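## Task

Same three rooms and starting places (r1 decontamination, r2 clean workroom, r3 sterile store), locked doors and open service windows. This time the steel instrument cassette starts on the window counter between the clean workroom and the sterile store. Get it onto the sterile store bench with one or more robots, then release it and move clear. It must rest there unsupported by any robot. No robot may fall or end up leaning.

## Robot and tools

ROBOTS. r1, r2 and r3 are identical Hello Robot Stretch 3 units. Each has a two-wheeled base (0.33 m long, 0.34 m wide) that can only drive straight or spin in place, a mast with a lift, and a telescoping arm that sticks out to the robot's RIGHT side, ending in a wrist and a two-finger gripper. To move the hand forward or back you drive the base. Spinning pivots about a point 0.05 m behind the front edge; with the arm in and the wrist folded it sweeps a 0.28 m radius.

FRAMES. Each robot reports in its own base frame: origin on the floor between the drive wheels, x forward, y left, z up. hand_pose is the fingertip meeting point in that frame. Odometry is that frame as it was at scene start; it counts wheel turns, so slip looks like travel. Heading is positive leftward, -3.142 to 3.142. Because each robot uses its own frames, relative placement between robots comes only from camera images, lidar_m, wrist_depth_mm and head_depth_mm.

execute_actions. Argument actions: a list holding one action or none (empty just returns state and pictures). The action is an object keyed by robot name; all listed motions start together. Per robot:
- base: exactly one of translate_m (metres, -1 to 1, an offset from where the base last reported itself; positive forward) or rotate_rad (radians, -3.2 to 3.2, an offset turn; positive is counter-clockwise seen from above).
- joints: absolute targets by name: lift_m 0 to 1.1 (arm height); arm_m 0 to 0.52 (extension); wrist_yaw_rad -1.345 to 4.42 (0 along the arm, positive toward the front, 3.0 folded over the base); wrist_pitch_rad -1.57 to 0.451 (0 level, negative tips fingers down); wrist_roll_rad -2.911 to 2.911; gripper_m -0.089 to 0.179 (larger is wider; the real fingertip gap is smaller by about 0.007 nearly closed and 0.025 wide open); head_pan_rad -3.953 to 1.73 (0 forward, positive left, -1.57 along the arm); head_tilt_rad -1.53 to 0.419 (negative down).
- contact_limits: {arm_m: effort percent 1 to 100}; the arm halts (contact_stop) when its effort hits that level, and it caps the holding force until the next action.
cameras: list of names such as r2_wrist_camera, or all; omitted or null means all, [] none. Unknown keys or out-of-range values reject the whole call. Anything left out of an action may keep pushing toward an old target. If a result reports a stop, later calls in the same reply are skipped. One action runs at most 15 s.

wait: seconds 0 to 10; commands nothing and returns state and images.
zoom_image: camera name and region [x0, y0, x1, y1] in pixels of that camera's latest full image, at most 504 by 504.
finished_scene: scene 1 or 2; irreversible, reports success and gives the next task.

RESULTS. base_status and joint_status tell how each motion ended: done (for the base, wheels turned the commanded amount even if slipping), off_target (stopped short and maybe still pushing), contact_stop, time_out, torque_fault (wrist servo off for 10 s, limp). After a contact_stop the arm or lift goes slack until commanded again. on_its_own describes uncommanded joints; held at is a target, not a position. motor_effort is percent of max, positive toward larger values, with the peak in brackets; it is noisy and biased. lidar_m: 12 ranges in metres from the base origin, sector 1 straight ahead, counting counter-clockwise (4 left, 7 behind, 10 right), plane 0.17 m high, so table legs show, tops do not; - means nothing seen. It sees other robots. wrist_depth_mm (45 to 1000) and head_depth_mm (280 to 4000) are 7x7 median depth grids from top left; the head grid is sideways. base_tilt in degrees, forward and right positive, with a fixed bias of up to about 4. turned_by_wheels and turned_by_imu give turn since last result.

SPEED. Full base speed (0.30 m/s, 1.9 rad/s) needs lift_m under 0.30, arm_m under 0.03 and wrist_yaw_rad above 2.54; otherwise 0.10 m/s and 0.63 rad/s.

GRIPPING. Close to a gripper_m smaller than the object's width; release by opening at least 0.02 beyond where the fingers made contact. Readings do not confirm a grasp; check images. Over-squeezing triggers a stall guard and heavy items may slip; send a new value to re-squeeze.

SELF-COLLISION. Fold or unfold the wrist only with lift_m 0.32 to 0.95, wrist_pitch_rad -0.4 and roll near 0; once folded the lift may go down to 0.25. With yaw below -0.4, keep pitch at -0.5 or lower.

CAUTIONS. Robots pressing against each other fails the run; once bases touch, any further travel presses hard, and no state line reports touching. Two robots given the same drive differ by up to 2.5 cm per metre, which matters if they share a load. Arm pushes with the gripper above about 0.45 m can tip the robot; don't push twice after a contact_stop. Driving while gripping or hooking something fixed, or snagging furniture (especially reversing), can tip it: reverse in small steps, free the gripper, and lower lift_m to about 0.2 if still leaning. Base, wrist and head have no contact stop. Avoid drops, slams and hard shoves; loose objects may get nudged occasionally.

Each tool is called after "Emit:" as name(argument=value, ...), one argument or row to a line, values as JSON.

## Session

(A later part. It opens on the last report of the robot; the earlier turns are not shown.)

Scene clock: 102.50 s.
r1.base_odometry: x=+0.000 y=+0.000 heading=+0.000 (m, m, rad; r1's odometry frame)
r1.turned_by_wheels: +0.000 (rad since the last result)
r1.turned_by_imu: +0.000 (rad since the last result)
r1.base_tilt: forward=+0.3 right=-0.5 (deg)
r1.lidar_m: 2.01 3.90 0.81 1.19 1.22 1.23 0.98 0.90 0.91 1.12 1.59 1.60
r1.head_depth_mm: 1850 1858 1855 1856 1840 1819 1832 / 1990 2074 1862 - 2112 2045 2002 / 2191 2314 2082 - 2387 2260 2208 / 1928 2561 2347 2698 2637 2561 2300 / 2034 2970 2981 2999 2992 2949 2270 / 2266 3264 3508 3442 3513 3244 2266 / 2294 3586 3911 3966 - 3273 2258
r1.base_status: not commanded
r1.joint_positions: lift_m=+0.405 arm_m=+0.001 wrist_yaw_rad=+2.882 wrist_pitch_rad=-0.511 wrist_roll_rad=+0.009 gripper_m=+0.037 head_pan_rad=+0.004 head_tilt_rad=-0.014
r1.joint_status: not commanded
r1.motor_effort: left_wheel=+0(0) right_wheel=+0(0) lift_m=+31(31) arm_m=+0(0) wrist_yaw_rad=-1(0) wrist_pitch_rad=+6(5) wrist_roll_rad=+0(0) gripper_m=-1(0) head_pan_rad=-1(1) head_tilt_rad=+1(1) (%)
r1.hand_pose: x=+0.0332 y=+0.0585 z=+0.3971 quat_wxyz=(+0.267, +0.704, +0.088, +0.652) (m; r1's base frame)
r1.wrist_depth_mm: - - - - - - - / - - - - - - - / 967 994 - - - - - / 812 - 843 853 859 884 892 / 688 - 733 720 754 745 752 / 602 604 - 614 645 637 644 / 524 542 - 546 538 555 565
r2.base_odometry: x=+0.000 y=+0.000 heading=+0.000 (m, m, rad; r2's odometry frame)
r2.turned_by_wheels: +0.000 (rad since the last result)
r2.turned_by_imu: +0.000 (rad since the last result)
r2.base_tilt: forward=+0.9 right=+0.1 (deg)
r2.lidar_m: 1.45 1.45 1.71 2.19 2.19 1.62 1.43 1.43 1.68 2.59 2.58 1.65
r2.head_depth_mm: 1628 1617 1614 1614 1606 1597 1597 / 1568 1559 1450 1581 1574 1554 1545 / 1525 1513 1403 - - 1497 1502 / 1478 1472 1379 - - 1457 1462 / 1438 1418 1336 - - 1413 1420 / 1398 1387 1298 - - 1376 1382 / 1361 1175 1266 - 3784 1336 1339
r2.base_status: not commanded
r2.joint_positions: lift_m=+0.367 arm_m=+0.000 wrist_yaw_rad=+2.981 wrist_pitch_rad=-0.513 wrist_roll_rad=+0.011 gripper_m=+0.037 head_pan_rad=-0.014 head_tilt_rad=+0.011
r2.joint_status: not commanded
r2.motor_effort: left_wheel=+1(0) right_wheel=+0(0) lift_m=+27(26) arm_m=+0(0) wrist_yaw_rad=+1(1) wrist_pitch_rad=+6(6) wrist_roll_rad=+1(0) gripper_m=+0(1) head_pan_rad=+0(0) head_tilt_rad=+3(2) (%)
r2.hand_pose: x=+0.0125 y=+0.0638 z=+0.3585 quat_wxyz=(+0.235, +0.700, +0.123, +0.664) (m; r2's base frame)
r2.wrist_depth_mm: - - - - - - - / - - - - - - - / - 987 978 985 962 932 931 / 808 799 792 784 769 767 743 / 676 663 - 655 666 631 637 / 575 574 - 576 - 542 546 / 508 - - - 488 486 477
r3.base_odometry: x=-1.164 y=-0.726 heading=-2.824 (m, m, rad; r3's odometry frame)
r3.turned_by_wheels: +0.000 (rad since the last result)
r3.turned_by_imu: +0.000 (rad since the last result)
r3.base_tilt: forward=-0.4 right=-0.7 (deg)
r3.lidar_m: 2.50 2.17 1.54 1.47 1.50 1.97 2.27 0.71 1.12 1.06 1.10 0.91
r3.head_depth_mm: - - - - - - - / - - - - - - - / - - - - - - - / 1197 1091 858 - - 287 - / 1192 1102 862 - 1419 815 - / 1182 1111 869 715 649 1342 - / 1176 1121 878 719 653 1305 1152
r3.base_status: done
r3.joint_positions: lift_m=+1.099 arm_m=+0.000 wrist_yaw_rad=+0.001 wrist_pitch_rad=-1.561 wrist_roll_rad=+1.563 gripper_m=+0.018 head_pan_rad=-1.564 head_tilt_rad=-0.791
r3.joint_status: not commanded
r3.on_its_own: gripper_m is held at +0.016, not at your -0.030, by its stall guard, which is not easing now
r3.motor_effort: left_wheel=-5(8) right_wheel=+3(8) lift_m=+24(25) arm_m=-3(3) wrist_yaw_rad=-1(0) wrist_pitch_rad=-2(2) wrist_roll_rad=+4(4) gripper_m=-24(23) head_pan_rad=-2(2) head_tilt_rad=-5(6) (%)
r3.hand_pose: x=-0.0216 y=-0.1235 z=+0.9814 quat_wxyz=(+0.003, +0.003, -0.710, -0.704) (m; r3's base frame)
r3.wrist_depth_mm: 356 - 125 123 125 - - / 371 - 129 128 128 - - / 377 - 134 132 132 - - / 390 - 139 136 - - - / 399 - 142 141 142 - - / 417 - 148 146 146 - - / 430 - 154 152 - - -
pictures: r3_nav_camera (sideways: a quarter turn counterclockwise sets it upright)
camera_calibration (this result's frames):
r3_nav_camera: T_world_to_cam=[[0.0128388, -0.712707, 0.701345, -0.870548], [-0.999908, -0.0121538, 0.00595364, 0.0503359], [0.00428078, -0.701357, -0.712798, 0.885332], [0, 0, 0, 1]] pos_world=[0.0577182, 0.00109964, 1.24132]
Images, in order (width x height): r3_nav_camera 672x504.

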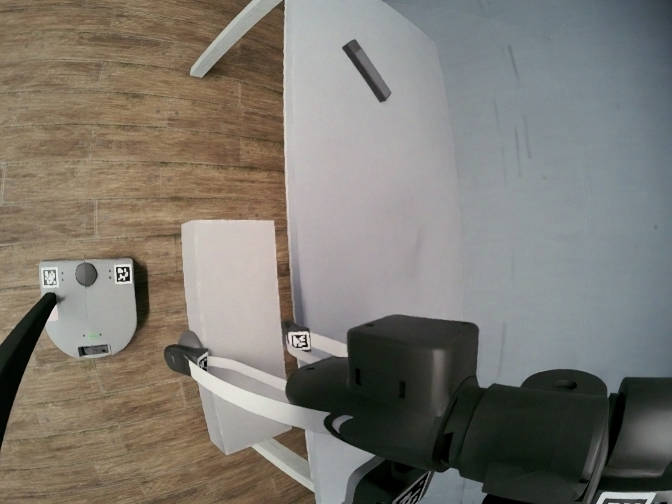

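Emit:
execute_actions(
  actions=[
    {"r3":{"base":{"translate_m":0.1},"joints":{"arm_m":0.45}}},
  ],
  cameras=[],
)

Emit:
execute_actions(
  actions=[
    {"r3":{"joints":{"lift_m":0.9}}},
  ],
  cameras=[],
)

Emit:
execute_actions(
  actions=[
    {"r3":{"joints":{"gripper_m":0.179}}},
  ],
  cameras=[],
)

Emit:
execute_actions(
  actions=[
    {"r3":{"joints":{"lift_m":1.05}}},
  ],
  cameras=[],
)

Emit:
execute_actions(
  actions=[
    {"r3":{"joints":{"arm_m":0}}},
  ],
  cameras=["r3_nav_camera"],
)

Scene clock: 111.83 s.
r1.base_odometry: x=+0.000 y=+0.000 heading=+0.000 (m, m, rad; r1's odometry frame)
r1.turned_by_wheels: +0.000 (rad since the last result)
r1.turned_by_imu: +0.000 (rad since the last result)
r1.base_tilt: forward=+0.4 right=-0.5 (deg)
r1.lidar_m: 2.02 3.90 0.81 1.19 1.22 1.22 0.98 0.90 0.91 1.12 1.59 1.59
r1.head_depth_mm: 1849 1858 1858 1861 1852 1833 1831 / 2019 2042 1846 - 2115 2036 2025 / 2180 2257 2086 - 2394 2261 2212 / 1925 2583 2372 2673 2620 2546 2329 / 2030 2945 2972 2997 2943 2952 2295 / 2251 3317 3609 3448 3471 3235 2280 / 2250 3612 3921 3914 3961 3277 2255
r1.base_status: not commanded
r1.joint_positions: lift_m=+0.405 arm_m=+0.001 wrist_yaw_rad=+2.882 wrist_pitch_rad=-0.511 wrist_roll_rad=+0.009 gripper_m=+0.037 head_pan_rad=+0.004 head_tilt_rad=-0.014
r1.joint_status: not commanded
r1.motor_effort: left_wheel=+1(1) right_wheel=+0(0) lift_m=+31(31) arm_m=+0(1) wrist_yaw_rad=-1(0) wrist_pitch_rad=+6(6) wrist_roll_rad=+0(0) gripper_m=-1(0) head_pan_rad=+0(1) head_tilt_rad=+1(1) (%)
r1.hand_pose: x=+0.0332 y=+0.0585 z=+0.3971 quat_wxyz=(+0.267, +0.704, +0.088, +0.652) (m; r1's base frame)
r1.wrist_depth_mm: - - - - - - - / - - - - - - - / 956 - - - - - - / 815 - 847 855 862 891 885 / 691 - 713 723 746 728 747 / 598 596 - 624 650 639 645 / 531 536 - 550 539 557 559
r2.base_odometry: x=+0.000 y=+0.000 heading=+0.000 (m, m, rad; r2's odometry frame)
r2.turned_by_wheels: +0.000 (rad since the last result)
r2.turned_by_imu: +0.001 (rad since the last result)
r2.base_tilt: forward=+0.7 right=+0.0 (deg)
r2.lidar_m: 1.45 1.45 1.72 2.19 2.20 1.62 1.43 1.43 1.69 2.58 2.58 1.65
r2.head_depth_mm: 1623 1626 1624 1609 1610 1611 1585 / 1567 1569 1454 1575 1571 1538 1549 / 1527 1508 1411 - - 1500 1501 / 1488 1466 1377 - - 1454 1459 / 1436 1420 1339 - - 1413 1421 / 1404 1386 1292 - - 1376 1381 / 1369 1172 1272 - 3829 1336 1340
r2.base_status: not commanded
r2.joint_positions: lift_m=+0.367 arm_m=+0.000 wrist_yaw_rad=+2.981 wrist_pitch_rad=-0.513 wrist_roll_rad=+0.011 gripper_m=+0.037 head_pan_rad=-0.014 head_tilt_rad=+0.011
r2.joint_status: not commanded
r2.motor_effort: left_wheel=+0(1) right_wheel=-1(1) lift_m=+26(27) arm_m=+0(0) wrist_yaw_rad=+1(1) wrist_pitch_rad=+6(6) wrist_roll_rad=+0(0) gripper_m=-1(0) head_pan_rad=+0(0) head_tilt_rad=+2(2) (%)
r2.hand_pose: x=+0.0125 y=+0.0638 z=+0.3585 quat_wxyz=(+0.235, +0.700, +0.123, +0.664) (m; r2's base frame)
r2.wrist_depth_mm: - - - - - - - / - - - - - - - / - - 963 948 957 934 928 / 819 807 796 780 763 757 756 / 679 665 - 665 662 636 630 / 577 566 - 578 - 552 543 / 510 - - - 483 488 477
r3.base_odometry: x=-1.259 y=-0.757 heading=-2.824 (m, m, rad; r3's odometry frame)
r3.turned_by_wheels: +0.000 (rad since the last result)
r3.turned_by_imu: +0.001 (rad since the last result)
r3.base_tilt: forward=-0.5 right=-0.7 (deg)
r3.lidar_m: 2.40 2.17 1.54 1.47 1.51 1.98 2.37 0.79 1.11 1.06 1.09 0.82
r3.head_depth_mm: 1224 1060 840 694 1406 1274 1129 / 1226 1067 843 698 1377 1279 1131 / 1231 576 853 702 1380 1285 1139 / 1220 583 857 707 1396 1285 1139 / 1189 589 841 709 646 1299 1143 / 1180 1112 867 714 649 1305 1147 / 1171 1121 875 719 652 1304 1153
r3.base_status: done
r3.joint_positions: lift_m=+1.099 arm_m=+0.450 wrist_yaw_rad=+0.000 wrist_pitch_rad=-1.561 wrist_roll_rad=+1.565 gripper_m=+0.018 head_pan_rad=-1.564 head_tilt_rad=-0.791
r3.joint_status: all done
r3.on_its_own: gripper_m is held at +0.016, not at your -0.030, by its stall guard, which is not easing now
r3.motor_effort: left_wheel=-5(7) right_wheel=+3(8) lift_m=+24(25) arm_m=+3(6) wrist_yaw_rad=+0(1) wrist_pitch_rad=-2(2) wrist_roll_rad=+3(4) gripper_m=-24(23) head_pan_rad=-2(2) head_tilt_rad=-6(6) (%)
r3.hand_pose: x=-0.0215 y=-0.5728 z=+0.9814 quat_wxyz=(+0.002, +0.002, -0.710, -0.704) (m; r3's base frame)
r3.wrist_depth_mm: 353 356 125 123 125 359 - / 364 367 129 128 128 365 - / 376 379 134 132 133 371 - / 388 388 139 136 383 - - / 404 394 142 142 142 - - / 411 417 147 146 146 - - / 426 428 154 152 427 - -
pictures: none
No camera images: the call's "cameras" was empty. Leave "cameras" out to get every camera's image.

Scene clock: 114.47 s.
r1.base_odometry: x=+0.000 y=+0.000 heading=+0.000 (m, m, rad; r1's odometry frame)
r1.turned_by_wheels: +0.000 (rad since the last result)
r1.turned_by_imu: +0.000 (rad since the last result)
r1.base_tilt: forward=+0.4 right=-0.5 (deg)
r1.lidar_m: 2.01 3.89 0.81 1.19 1.22 1.23 0.98 0.90 0.91 1.13 1.59 1.60
r1.head_depth_mm: 1836 1855 1841 1869 1841 1864 1826 / 2019 2040 1859 - 2123 2034 2033 / 2179 2283 2066 - 2378 2299 2206 / 1909 2600 2386 2685 2608 2549 2314 / 2017 2950 2956 2963 2928 2903 2266 / 2253 3281 3541 3450 3481 3218 2275 / 2253 3640 - 3925 - 3236 2241
r1.base_status: not commanded
r1.joint_positions: lift_m=+0.405 arm_m=+0.001 wrist_yaw_rad=+2.882 wrist_pitch_rad=-0.511 wrist_roll_rad=+0.009 gripper_m=+0.037 head_pan_rad=+0.004 head_tilt_rad=-0.014
r1.joint_status: not commanded
r1.motor_effort: left_wheel=+0(0) right_wheel=+0(0) lift_m=+31(31) arm_m=+0(1) wrist_yaw_rad=+0(0) wrist_pitch_rad=+6(6) wrist_roll_rad=+0(0) gripper_m=-1(0) head_pan_rad=-1(0) head_tilt_rad=+0(2) (%)
r1.hand_pose: x=+0.0332 y=+0.0585 z=+0.3971 quat_wxyz=(+0.267, +0.704, +0.088, +0.652) (m; r1's base frame)
r1.wrist_depth_mm: - - - - - - - / - - - - - - - / 955 - - - - - - / 821 - 841 870 869 877 906 / 691 - 730 721 740 734 750 / 606 604 - 622 648 634 645 / 532 537 - 550 548 560 556
r2.base_odometry: x=+0.000 y=+0.000 heading=+0.000 (m, m, rad; r2's odometry frame)
r2.turned_by_wheels: +0.000 (rad since the last result)
r2.turned_by_imu: +0.000 (rad since the last result)
r2.base_tilt: forward=+0.6 right=+0.1 (deg)
r2.lidar_m: 1.45 1.45 1.72 2.19 2.19 1.62 1.43 1.43 1.69 2.59 2.58 1.65
r2.head_depth_mm: 1622 1617 1621 1624 1606 1598 1607 / 1570 1561 1452 1580 1575 1544 1549 / 1525 1508 1414 - - 1487 1502 / 1478 1456 1369 - - 1462 1460 / 1445 1417 1332 - - 1414 1419 / 1401 1391 1299 - - 1379 1383 / 1356 1176 1272 - 3832 1333 1351
r2.base_status: not commanded
r2.joint_positions: lift_m=+0.367 arm_m=+0.000 wrist_yaw_rad=+2.981 wrist_pitch_rad=-0.513 wrist_roll_rad=+0.011 gripper_m=+0.037 head_pan_rad=-0.014 head_tilt_rad=+0.011
r2.joint_status: not commanded
r2.motor_effort: left_wheel=+0(0) right_wheel=-1(1) lift_m=+27(27) arm_m=+0(0) wrist_yaw_rad=+1(1) wrist_pitch_rad=+6(6) wrist_roll_rad=+0(0) gripper_m=+0(0) head_pan_rad=+0(0) head_tilt_rad=+3(2) (%)
r2.hand_pose: x=+0.0125 y=+0.0638 z=+0.3585 quat_wxyz=(+0.235, +0.700, +0.123, +0.664) (m; r2's base frame)
r2.wrist_depth_mm: - - - - - - - / - - - - - - - / - - 977 945 940 932 933 / 806 802 802 771 776 753 745 / 669 668 - 655 662 641 642 / 575 567 - 573 - 551 544 / 504 - - - 487 482 482
r3.base_odometry: x=-1.259 y=-0.757 heading=-2.824 (m, m, rad; r3's odometry frame)
r3.turned_by_wheels: +0.000 (rad since the last result)
r3.turned_by_imu: +0.000 (rad since the last result)
r3.base_tilt: forward=-0.6 right=-0.7 (deg)
r3.lidar_m: 2.40 2.17 1.54 1.47 1.51 1.98 2.37 0.79 1.11 1.06 1.09 0.82
r3.head_depth_mm: 1226 - - 677 1401 1276 1127 / 1167 1030 843 697 1388 1277 1131 / - - 839 692 1388 1286 1134 / 1172 1288 843 697 1396 1287 1139 / 1187 1097 861 695 647 1295 1143 / 1180 1111 869 714 649 1305 1150 / 1173 1122 875 720 651 1304 1153
r3.base_status: not commanded
r3.joint_positions: lift_m=+0.900 arm_m=+0.450 wrist_yaw_rad=+0.000 wrist_pitch_rad=-1.561 wrist_roll_rad=+1.565 gripper_m=+0.018 head_pan_rad=-1.564 head_tilt_rad=-0.791
r3.joint_status: all done
r3.on_its_own: gripper_m is held at +0.016, not at your -0.030, by its stall guard, which is not easing now
r3.motor_effort: left_wheel=-5(5) right_wheel=+3(3) lift_m=+15(20) arm_m=+3(3) wrist_yaw_rad=+1(1) wrist_pitch_rad=-2(2) wrist_roll_rad=+3(3) gripper_m=-23(23) head_pan_rad=-2(2) head_tilt_rad=-5(6) (%)
r3.hand_pose: x=-0.0215 y=-0.5728 z=+0.7825 quat_wxyz=(+0.002, +0.002, -0.710, -0.704) (m; r3's base frame)
r3.wrist_depth_mm: 167 167 125 123 125 166 166 / 172 171 129 128 129 171 172 / 177 177 134 132 133 177 176 / 182 182 138 136 180 182 181 / 188 188 141 141 141 188 188 / 195 195 148 146 146 194 195 / 201 201 154 152 200 201 200
pictures: none
No camera images: the call's "cameras" was empty. Leave "cameras" out to get every camera's image.

Scene clock: 116.57 s.
r1.base_odometry: x=+0.000 y=+0.000 heading=+0.000 (m, m, rad; r1's odometry frame)
r1.turned_by_wheels: +0.000 (rad since the last result)
r1.turned_by_imu: +0.000 (rad since the last result)
r1.base_tilt: forward=+0.4 right=-0.5 (deg)
r1.lidar_m: 2.01 3.89 0.81 1.19 1.22 1.23 0.98 0.90 0.91 1.12 1.59 1.60
r1.head_depth_mm: 1856 1862 1861 1845 1845 1830 1829 / 2015 2040 1848 - 2105 2035 2050 / 2162 2280 2097 - 2379 2242 2204 / 1909 2613 2343 2680 2654 2577 2312 / 2017 2980 2960 2972 2949 2934 2280 / 2240 3277 3510 3430 3518 3238 2308 / 2269 3671 - - - 3229 2260
r1.base_status: not commanded
r1.joint_positions: lift_m=+0.405 arm_m=+0.001 wrist_yaw_rad=+2.882 wrist_pitch_rad=-0.511 wrist_roll_rad=+0.009 gripper_m=+0.037 head_pan_rad=+0.004 head_tilt_rad=-0.014
r1.joint_status: not commanded
r1.motor_effort: left_wheel=+1(0) right_wheel=+0(0) lift_m=+31(31) arm_m=+0(0) wrist_yaw_rad=+0(0) wrist_pitch_rad=+6(6) wrist_roll_rad=+0(0) gripper_m=+0(1) head_pan_rad=+0(1) head_tilt_rad=+1(1) (%)
r1.hand_pose: x=+0.0332 y=+0.0585 z=+0.3971 quat_wxyz=(+0.267, +0.704, +0.088, +0.652) (m; r1's base frame)
r1.wrist_depth_mm: - - - - - - - / - - - - - - - / 935 - - - - - - / 819 - 844 857 877 881 895 / 697 - 734 725 748 738 746 / 598 593 - 622 656 629 649 / 523 547 - 549 543 557 564
r2.base_odometry: x=+0.000 y=+0.000 heading=+0.000 (m, m, rad; r2's odometry frame)
r2.turned_by_wheels: +0.000 (rad since the last result)
r2.turned_by_imu: +0.000 (rad since the last result)
r2.base_tilt: forward=+0.7 right=+0.1 (deg)
r2.lidar_m: 1.45 1.45 1.71 2.20 2.20 1.62 1.43 1.43 1.69 2.58 2.59 1.65
r2.head_depth_mm: 1629 1626 1618 1605 1616 1605 1589 / 1581 1559 1457 1585 1582 1548 1541 / 1535 1509 1413 - - 1491 1502 / 1487 1456 1370 - - 1459 1460 / 1444 1421 1338 - - 1413 1416 / 1397 1383 1305 - - 1384 1379 / 1363 1176 1270 - 3821 1336 1339
r2.base_status: not commanded
r2.joint_positions: lift_m=+0.367 arm_m=+0.000 wrist_yaw_rad=+2.981 wrist_pitch_rad=-0.513 wrist_roll_rad=+0.011 gripper_m=+0.037 head_pan_rad=-0.014 head_tilt_rad=+0.011
r2.joint_status: not commanded
r2.motor_effort: left_wheel=-1(0) right_wheel=+0(1) lift_m=+27(27) arm_m=+0(0) wrist_yaw_rad=+1(1) wrist_pitch_rad=+6(6) wrist_roll_rad=+0(1) gripper_m=+0(0) head_pan_rad=+0(0) head_tilt_rad=+3(3) (%)
r2.hand_pose: x=+0.0125 y=+0.0638 z=+0.3585 quat_wxyz=(+0.235, +0.700, +0.123, +0.664) (m; r2's base frame)
r2.wrist_depth_mm: - - - - - - - / - - - - - - - / - 995 981 972 948 944 909 / 803 811 786 770 773 773 757 / 673 661 - 652 657 630 619 / 582 566 - 576 - 548 555 / 506 - - - 484 481 482
r3.base_odometry: x=-1.259 y=-0.757 heading=-2.824 (m, m, rad; r3's odometry frame)
r3.turned_by_wheels: +0.000 (rad since the last result)
r3.turned_by_imu: +0.000 (rad since the last result)
r3.base_tilt: forward=-0.4 right=-0.7 (deg)
r3.lidar_m: 2.40 2.17 1.54 1.47 1.51 1.98 2.37 0.79 1.11 1.06 1.09 0.82
r3.head_depth_mm: 1219 - - 678 1402 1274 1128 / 1171 1031 842 698 1382 1278 1129 / - - 838 701 1389 1288 1135 / 1172 1291 832 695 1390 1289 1145 / 1194 1094 862 702 646 1294 1146 / 1179 1110 871 717 649 1303 1150 / 1169 1122 877 717 654 1309 1150
r3.base_status: not commanded
r3.joint_positions: lift_m=+0.900 arm_m=+0.450 wrist_yaw_rad=+0.000 wrist_pitch_rad=-1.561 wrist_roll_rad=+1.565 gripper_m=+0.179 head_pan_rad=-1.564 head_tilt_rad=-0.791
r3.joint_status: all done
r3.motor_effort: left_wheel=-5(5) right_wheel=+3(3) lift_m=+15(15) arm_m=+3(3) wrist_yaw_rad=+1(0) wrist_pitch_rad=-2(2) wrist_roll_rad=+3(3) gripper_m=+0(97) head_pan_rad=-2(2) head_tilt_rad=-6(6) (%)
r3.hand_pose: x=-0.0215 y=-0.5728 z=+0.7825 quat_wxyz=(+0.002, +0.002, -0.710, -0.704) (m; r3's base frame)
r3.wrist_depth_mm: 167 167 165 137 165 166 166 / 171 172 143 141 142 171 171 / 177 176 147 145 174 177 176 / 183 183 152 149 179 183 182 / - 188 157 155 187 189 187 / - 196 163 160 192 195 195 / 203 202 168 166 200 201 201
pictures: none
No camera images: the call's "cameras" was empty. Leave "cameras" out to get every camera's image.

Scene clock: 118.77 s.
r1.base_odometry: x=+0.000 y=+0.000 heading=+0.000 (m, m, rad; r1's odometry frame)
r1.turned_by_wheels: +0.000 (rad since the last result)
r1.turned_by_imu: +0.000 (rad since the last result)
r1.base_tilt: forward=+0.3 right=-0.4 (deg)
r1.lidar_m: 2.01 3.89 0.81 1.19 1.22 1.23 0.99 0.90 0.91 1.13 1.59 1.60
r1.head_depth_mm: 1848 1857 1859 1840 1840 1837 1853 / 2024 2032 1835 - 2099 2029 2021 / 2202 2296 2075 - 2407 2279 2186 / 1917 2585 2346 2696 2631 2577 2294 / 2028 2970 2971 2969 2933 2938 2306 / 2228 3308 3437 3443 3490 3257 2269 / 2275 3706 3909 - - 3319 2256
r1.base_status: not commanded
r1.joint_positions: lift_m=+0.405 arm_m=+0.001 wrist_yaw_rad=+2.882 wrist_pitch_rad=-0.511 wrist_roll_rad=+0.009 gripper_m=+0.037 head_pan_rad=+0.004 head_tilt_rad=-0.014
r1.joint_status: not commanded
r1.motor_effort: left_wheel=+1(1) right_wheel=+0(0) lift_m=+31(31) arm_m=-1(1) wrist_yaw_rad=+0(0) wrist_pitch_rad=+6(6) wrist_roll_rad=+0(0) gripper_m=+0(0) head_pan_rad=-1(1) head_tilt_rad=+1(2) (%)
r1.hand_pose: x=+0.0332 y=+0.0585 z=+0.3971 quat_wxyz=(+0.267, +0.704, +0.088, +0.652) (m; r1's base frame)
r1.wrist_depth_mm: - - - - - - - / - - - - - - - / 955 - - - - - - / 808 - 846 862 870 875 891 / 686 - 729 706 742 755 729 / 593 595 - 624 654 639 648 / 529 541 - 544 545 551 557
r2.base_odometry: x=+0.000 y=+0.000 heading=+0.000 (m, m, rad; r2's odometry frame)
r2.turned_by_wheels: +0.000 (rad since the last result)
r2.turned_by_imu: +0.000 (rad since the last result)
r2.base_tilt: forward=+0.9 right=+0.1 (deg)
r2.lidar_m: 1.45 1.45 1.71 2.19 2.20 1.62 1.43 1.43 1.68 2.58 2.59 1.65
r2.head_depth_mm: 1623 1625 1612 1609 1620 1599 1599 / 1577 1558 1451 1585 1582 1544 1547 / 1524 1513 1415 - - 1496 1508 / 1486 1466 1377 - - 1457 1461 / 1439 1424 1333 - - 1417 1428 / 1405 1382 1298 - - 1382 1380 / 1369 1174 1270 - 3807 1332 1334
r2.base_status: not commanded
r2.joint_positions: lift_m=+0.367 arm_m=+0.000 wrist_yaw_rad=+2.981 wrist_pitch_rad=-0.513 wrist_roll_rad=+0.011 gripper_m=+0.037 head_pan_rad=-0.014 head_tilt_rad=+0.011
r2.joint_status: not commanded
r2.motor_effort: left_wheel=-1(0) right_wheel=-1(0) lift_m=+27(27) arm_m=+0(0) wrist_yaw_rad=+0(1) wrist_pitch_rad=+6(6) wrist_roll_rad=+0(0) gripper_m=+0(1) head_pan_rad=+0(0) head_tilt_rad=+2(2) (%)
r2.hand_pose: x=+0.0125 y=+0.0638 z=+0.3585 quat_wxyz=(+0.235, +0.700, +0.123, +0.664) (m; r2's base frame)
r2.wrist_depth_mm: - - - - - - - / - - - - - - - / - 987 995 977 950 942 932 / 825 795 779 777 768 755 740 / 672 660 - 650 665 637 633 / 575 586 - 577 - 548 551 / 505 - - - 486 487 481
r3.base_odometry: x=-1.259 y=-0.757 heading=-2.824 (m, m, rad; r3's odometry frame)
r3.turned_by_wheels: +0.000 (rad since the last result)
r3.turned_by_imu: +0.000 (rad since the last result)
r3.base_tilt: forward=-0.6 right=-0.6 (deg)
r3.lidar_m: 2.40 2.17 1.54 1.47 1.51 1.98 2.37 0.79 1.11 1.06 1.09 0.82
r3.head_depth_mm: 1222 1063 838 695 1402 1272 1125 / 1205 1070 846 697 1386 1279 1132 / 1200 1080 848 703 1389 1287 1137 / - 1090 857 700 1397 1290 1139 / 1186 1098 865 704 647 1296 1143 / 1179 1107 869 714 649 1303 1151 / 1169 1118 875 719 653 1306 1155
r3.base_status: not commanded
r3.joint_positions: lift_m=+1.050 arm_m=+0.450 wrist_yaw_rad=+0.000 wrist_pitch_rad=-1.561 wrist_roll_rad=+1.565 gripper_m=+0.179 head_pan_rad=-1.564 head_tilt_rad=-0.791
r3.joint_status: all done
r3.motor_effort: left_wheel=-4(5) right_wheel=+3(3) lift_m=+23(23) arm_m=+3(3) wrist_yaw_rad=+0(0) wrist_pitch_rad=-2(2) wrist_roll_rad=+3(3) gripper_m=+0(0) head_pan_rad=-2(1) head_tilt_rad=-5(6) (%)
r3.hand_pose: x=-0.0215 y=-0.5728 z=+0.9319 quat_wxyz=(+0.002, +0.002, -0.710, -0.704) (m; r3's base frame)
r3.wrist_depth_mm: 308 307 307 307 308 306 - / 317 319 315 289 316 319 - / 327 326 326 292 325 326 - / 337 338 334 302 337 336 - / 346 348 348 316 347 345 - / - 359 360 324 359 360 - / 371 372 371 369 372 375 -
pictures: none
No camera images: the call's "cameras" was empty. Leave "cameras" out to get every camera's image.

Scene clock: 123.27 s.
r1.base_odometry: x=+0.000 y=+0.000 heading=+0.000 (m, m, rad; r1's odometry frame)
r1.turned_by_wheels: +0.000 (rad since the last result)
r1.turned_by_imu: +0.000 (rad since the last result)
r1.base_tilt: forward=+0.4 right=-0.5 (deg)
r1.lidar_m: 2.01 3.90 0.81 1.19 1.22 1.23 0.98 0.90 0.91 1.12 1.59 1.60
r1.head_depth_mm: 1847 1838 1862 1848 1824 1842 1847 / 2007 2047 1846 - 2115 2028 2037 / 2201 2271 2089 - 2370 2275 2196 / 1922 2584 2340 2707 2654 2587 2266 / 2026 2975 3041 2937 2979 2918 2297 / 2234 3263 3482 3503 3457 3237 2269 / 2260 3639 3982 3980 - 3334 2256
r1.base_status: not commanded
r1.joint_positions: lift_m=+0.405 arm_m=+0.001 wrist_yaw_rad=+2.882 wrist_pitch_rad=-0.511 wrist_roll_rad=+0.009 gripper_m=+0.037 head_pan_rad=+0.004 head_tilt_rad=-0.014
r1.joint_status: not commanded
r1.motor_effort: left_wheel=+1(1) right_wheel=+0(0) lift_m=+31(31) arm_m=-1(1) wrist_yaw_rad=+0(0) wrist_pitch_rad=+6(6) wrist_roll_rad=+0(0) gripper_m=+0(0) head_pan_rad=-1(1) head_tilt_rad=+2(0) (%)
r1.hand_pose: x=+0.0332 y=+0.0585 z=+0.3971 quat_wxyz=(+0.267, +0.704, +0.088, +0.652) (m; r1's base frame)
r1.wrist_depth_mm: - - - - - - - / - - - - - - - / 948 - - - - - - / 821 - 843 856 868 886 887 / 684 - 731 716 755 736 757 / 600 594 - 616 649 634 641 / 531 541 - 552 542 555 565
r2.base_odometry: x=+0.000 y=+0.000 heading=+0.000 (m, m, rad; r2's odometry frame)
r2.turned_by_wheels: +0.000 (rad since the last result)
r2.turned_by_imu: +0.000 (rad since the last result)
r2.base_tilt: forward=+0.8 right=-0.1 (deg)
r2.lidar_m: 1.45 1.45 1.71 2.19 2.19 1.62 1.43 1.43 1.69 2.58 2.58 1.64
r2.head_depth_mm: 1624 1625 1613 1610 1603 1605 1597 / 1573 1565 1456 1593 1579 1531 1553 / 1520 1504 1403 - - 1497 1501 / 1486 1463 1372 - - 1460 1458 / 1442 1422 1336 - - 1424 1409 / 1403 1385 1303 - - 1373 1380 / 1357 1171 1267 - 3764 1333 1339
r2.base_status: not commanded
r2.joint_positions: lift_m=+0.367 arm_m=+0.000 wrist_yaw_rad=+2.981 wrist_pitch_rad=-0.513 wrist_roll_rad=+0.011 gripper_m=+0.037 head_pan_rad=-0.014 head_tilt_rad=+0.011
r2.joint_status: not commanded
r2.motor_effort: left_wheel=+0(1) right_wheel=+0(0) lift_m=+26(27) arm_m=+0(0) wrist_yaw_rad=+0(1) wrist_pitch_rad=+6(6) wrist_roll_rad=+0(0) gripper_m=+1(0) head_pan_rad=+0(0) head_tilt_rad=+2(3) (%)
r2.hand_pose: x=+0.0125 y=+0.0638 z=+0.3585 quat_wxyz=(+0.235, +0.700, +0.123, +0.664) (m; r2's base frame)
r2.wrist_depth_mm: - - - - - - - / - - - - - - - / - - 984 975 944 950 916 / 800 808 783 784 771 764 751 / 675 668 - 661 661 650 625 / 587 575 - 575 - 553 541 / 498 - - - 485 488 484
r3.base_odometry: x=-1.259 y=-0.757 heading=-2.824 (m, m, rad; r3's odometry frame)
r3.turned_by_wheels: +0.000 (rad since the last result)
r3.turned_by_imu: +0.001 (rad since the last result)
r3.base_tilt: forward=-0.5 right=-0.6 (deg)
r3.lidar_m: 2.40 2.17 1.55 1.47 1.51 1.98 2.37 0.79 1.11 1.06 1.09 0.82
r3.head_depth_mm: - - - - - 1250 1125 / - - - - - - 1130 / - - - - - - 1133 / 1194 1088 856 700 - 1224 1139 / 1190 1100 863 702 646 1273 1142 / 1177 1106 869 716 649 1304 1150 / 1172 1122 877 719 652 1318 1152
r3.base_status: not commanded
r3.joint_positions: lift_m=+1.050 arm_m=+0.000 wrist_yaw_rad=+0.000 wrist_pitch_rad=-1.561 wrist_roll_rad=+1.565 gripper_m=+0.179 head_pan_rad=-1.564 head_tilt_rad=-0.791
r3.joint_status: all done
r3.motor_effort: left_wheel=-5(5) right_wheel=+3(3) lift_m=+24(23) arm_m=-3(3) wrist_yaw_rad=+1(1) wrist_pitch_rad=-2(3) wrist_roll_rad=+3(3) gripper_m=+0(0) head_pan_rad=-2(2) head_tilt_rad=-6(5) (%)
r3.hand_pose: x=-0.0215 y=-0.1235 z=+0.9319 quat_wxyz=(+0.002, +0.002, -0.710, -0.704) (m; r3's base frame)
r3.wrist_depth_mm: 390 - - - - - - / 335 - - - - - - / 332 - - - - - - / 336 - - - - - - / 351 - - - - - - / - - - - - - - / 381 - - - - - -
pictures: r3_nav_camera (sideways: a quarter turn counterclockwise sets it upright)
camera_calibration (this result's frames):
r3_nav_camera: T_world_to_cam=[[0.0128389, -0.712707, 0.701345, -0.870548], [-0.999908, -0.0121539, 0.00595364, 0.050336], [0.00428086, -0.701357, -0.712798, 0.885332], [0, 0, 0, 1]] pos_world=[0.0577182, 0.00109965, 1.24132]
Images, in order (width x height): r3_nav_camera 672x504.

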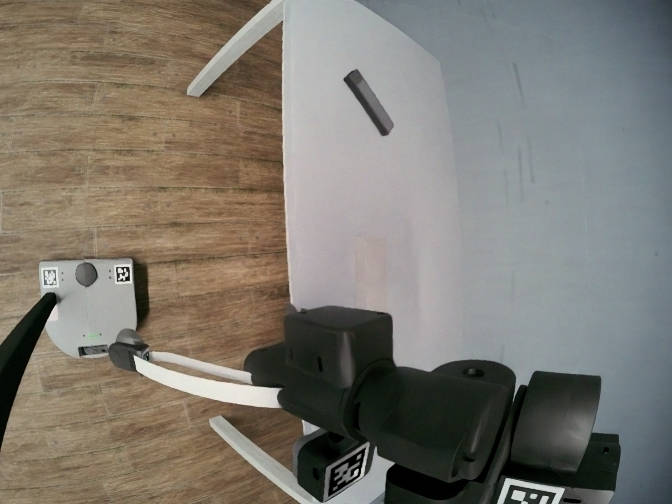

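Emit:
finished_scene(
  scene=2,
)

The scene is finished: the task was done.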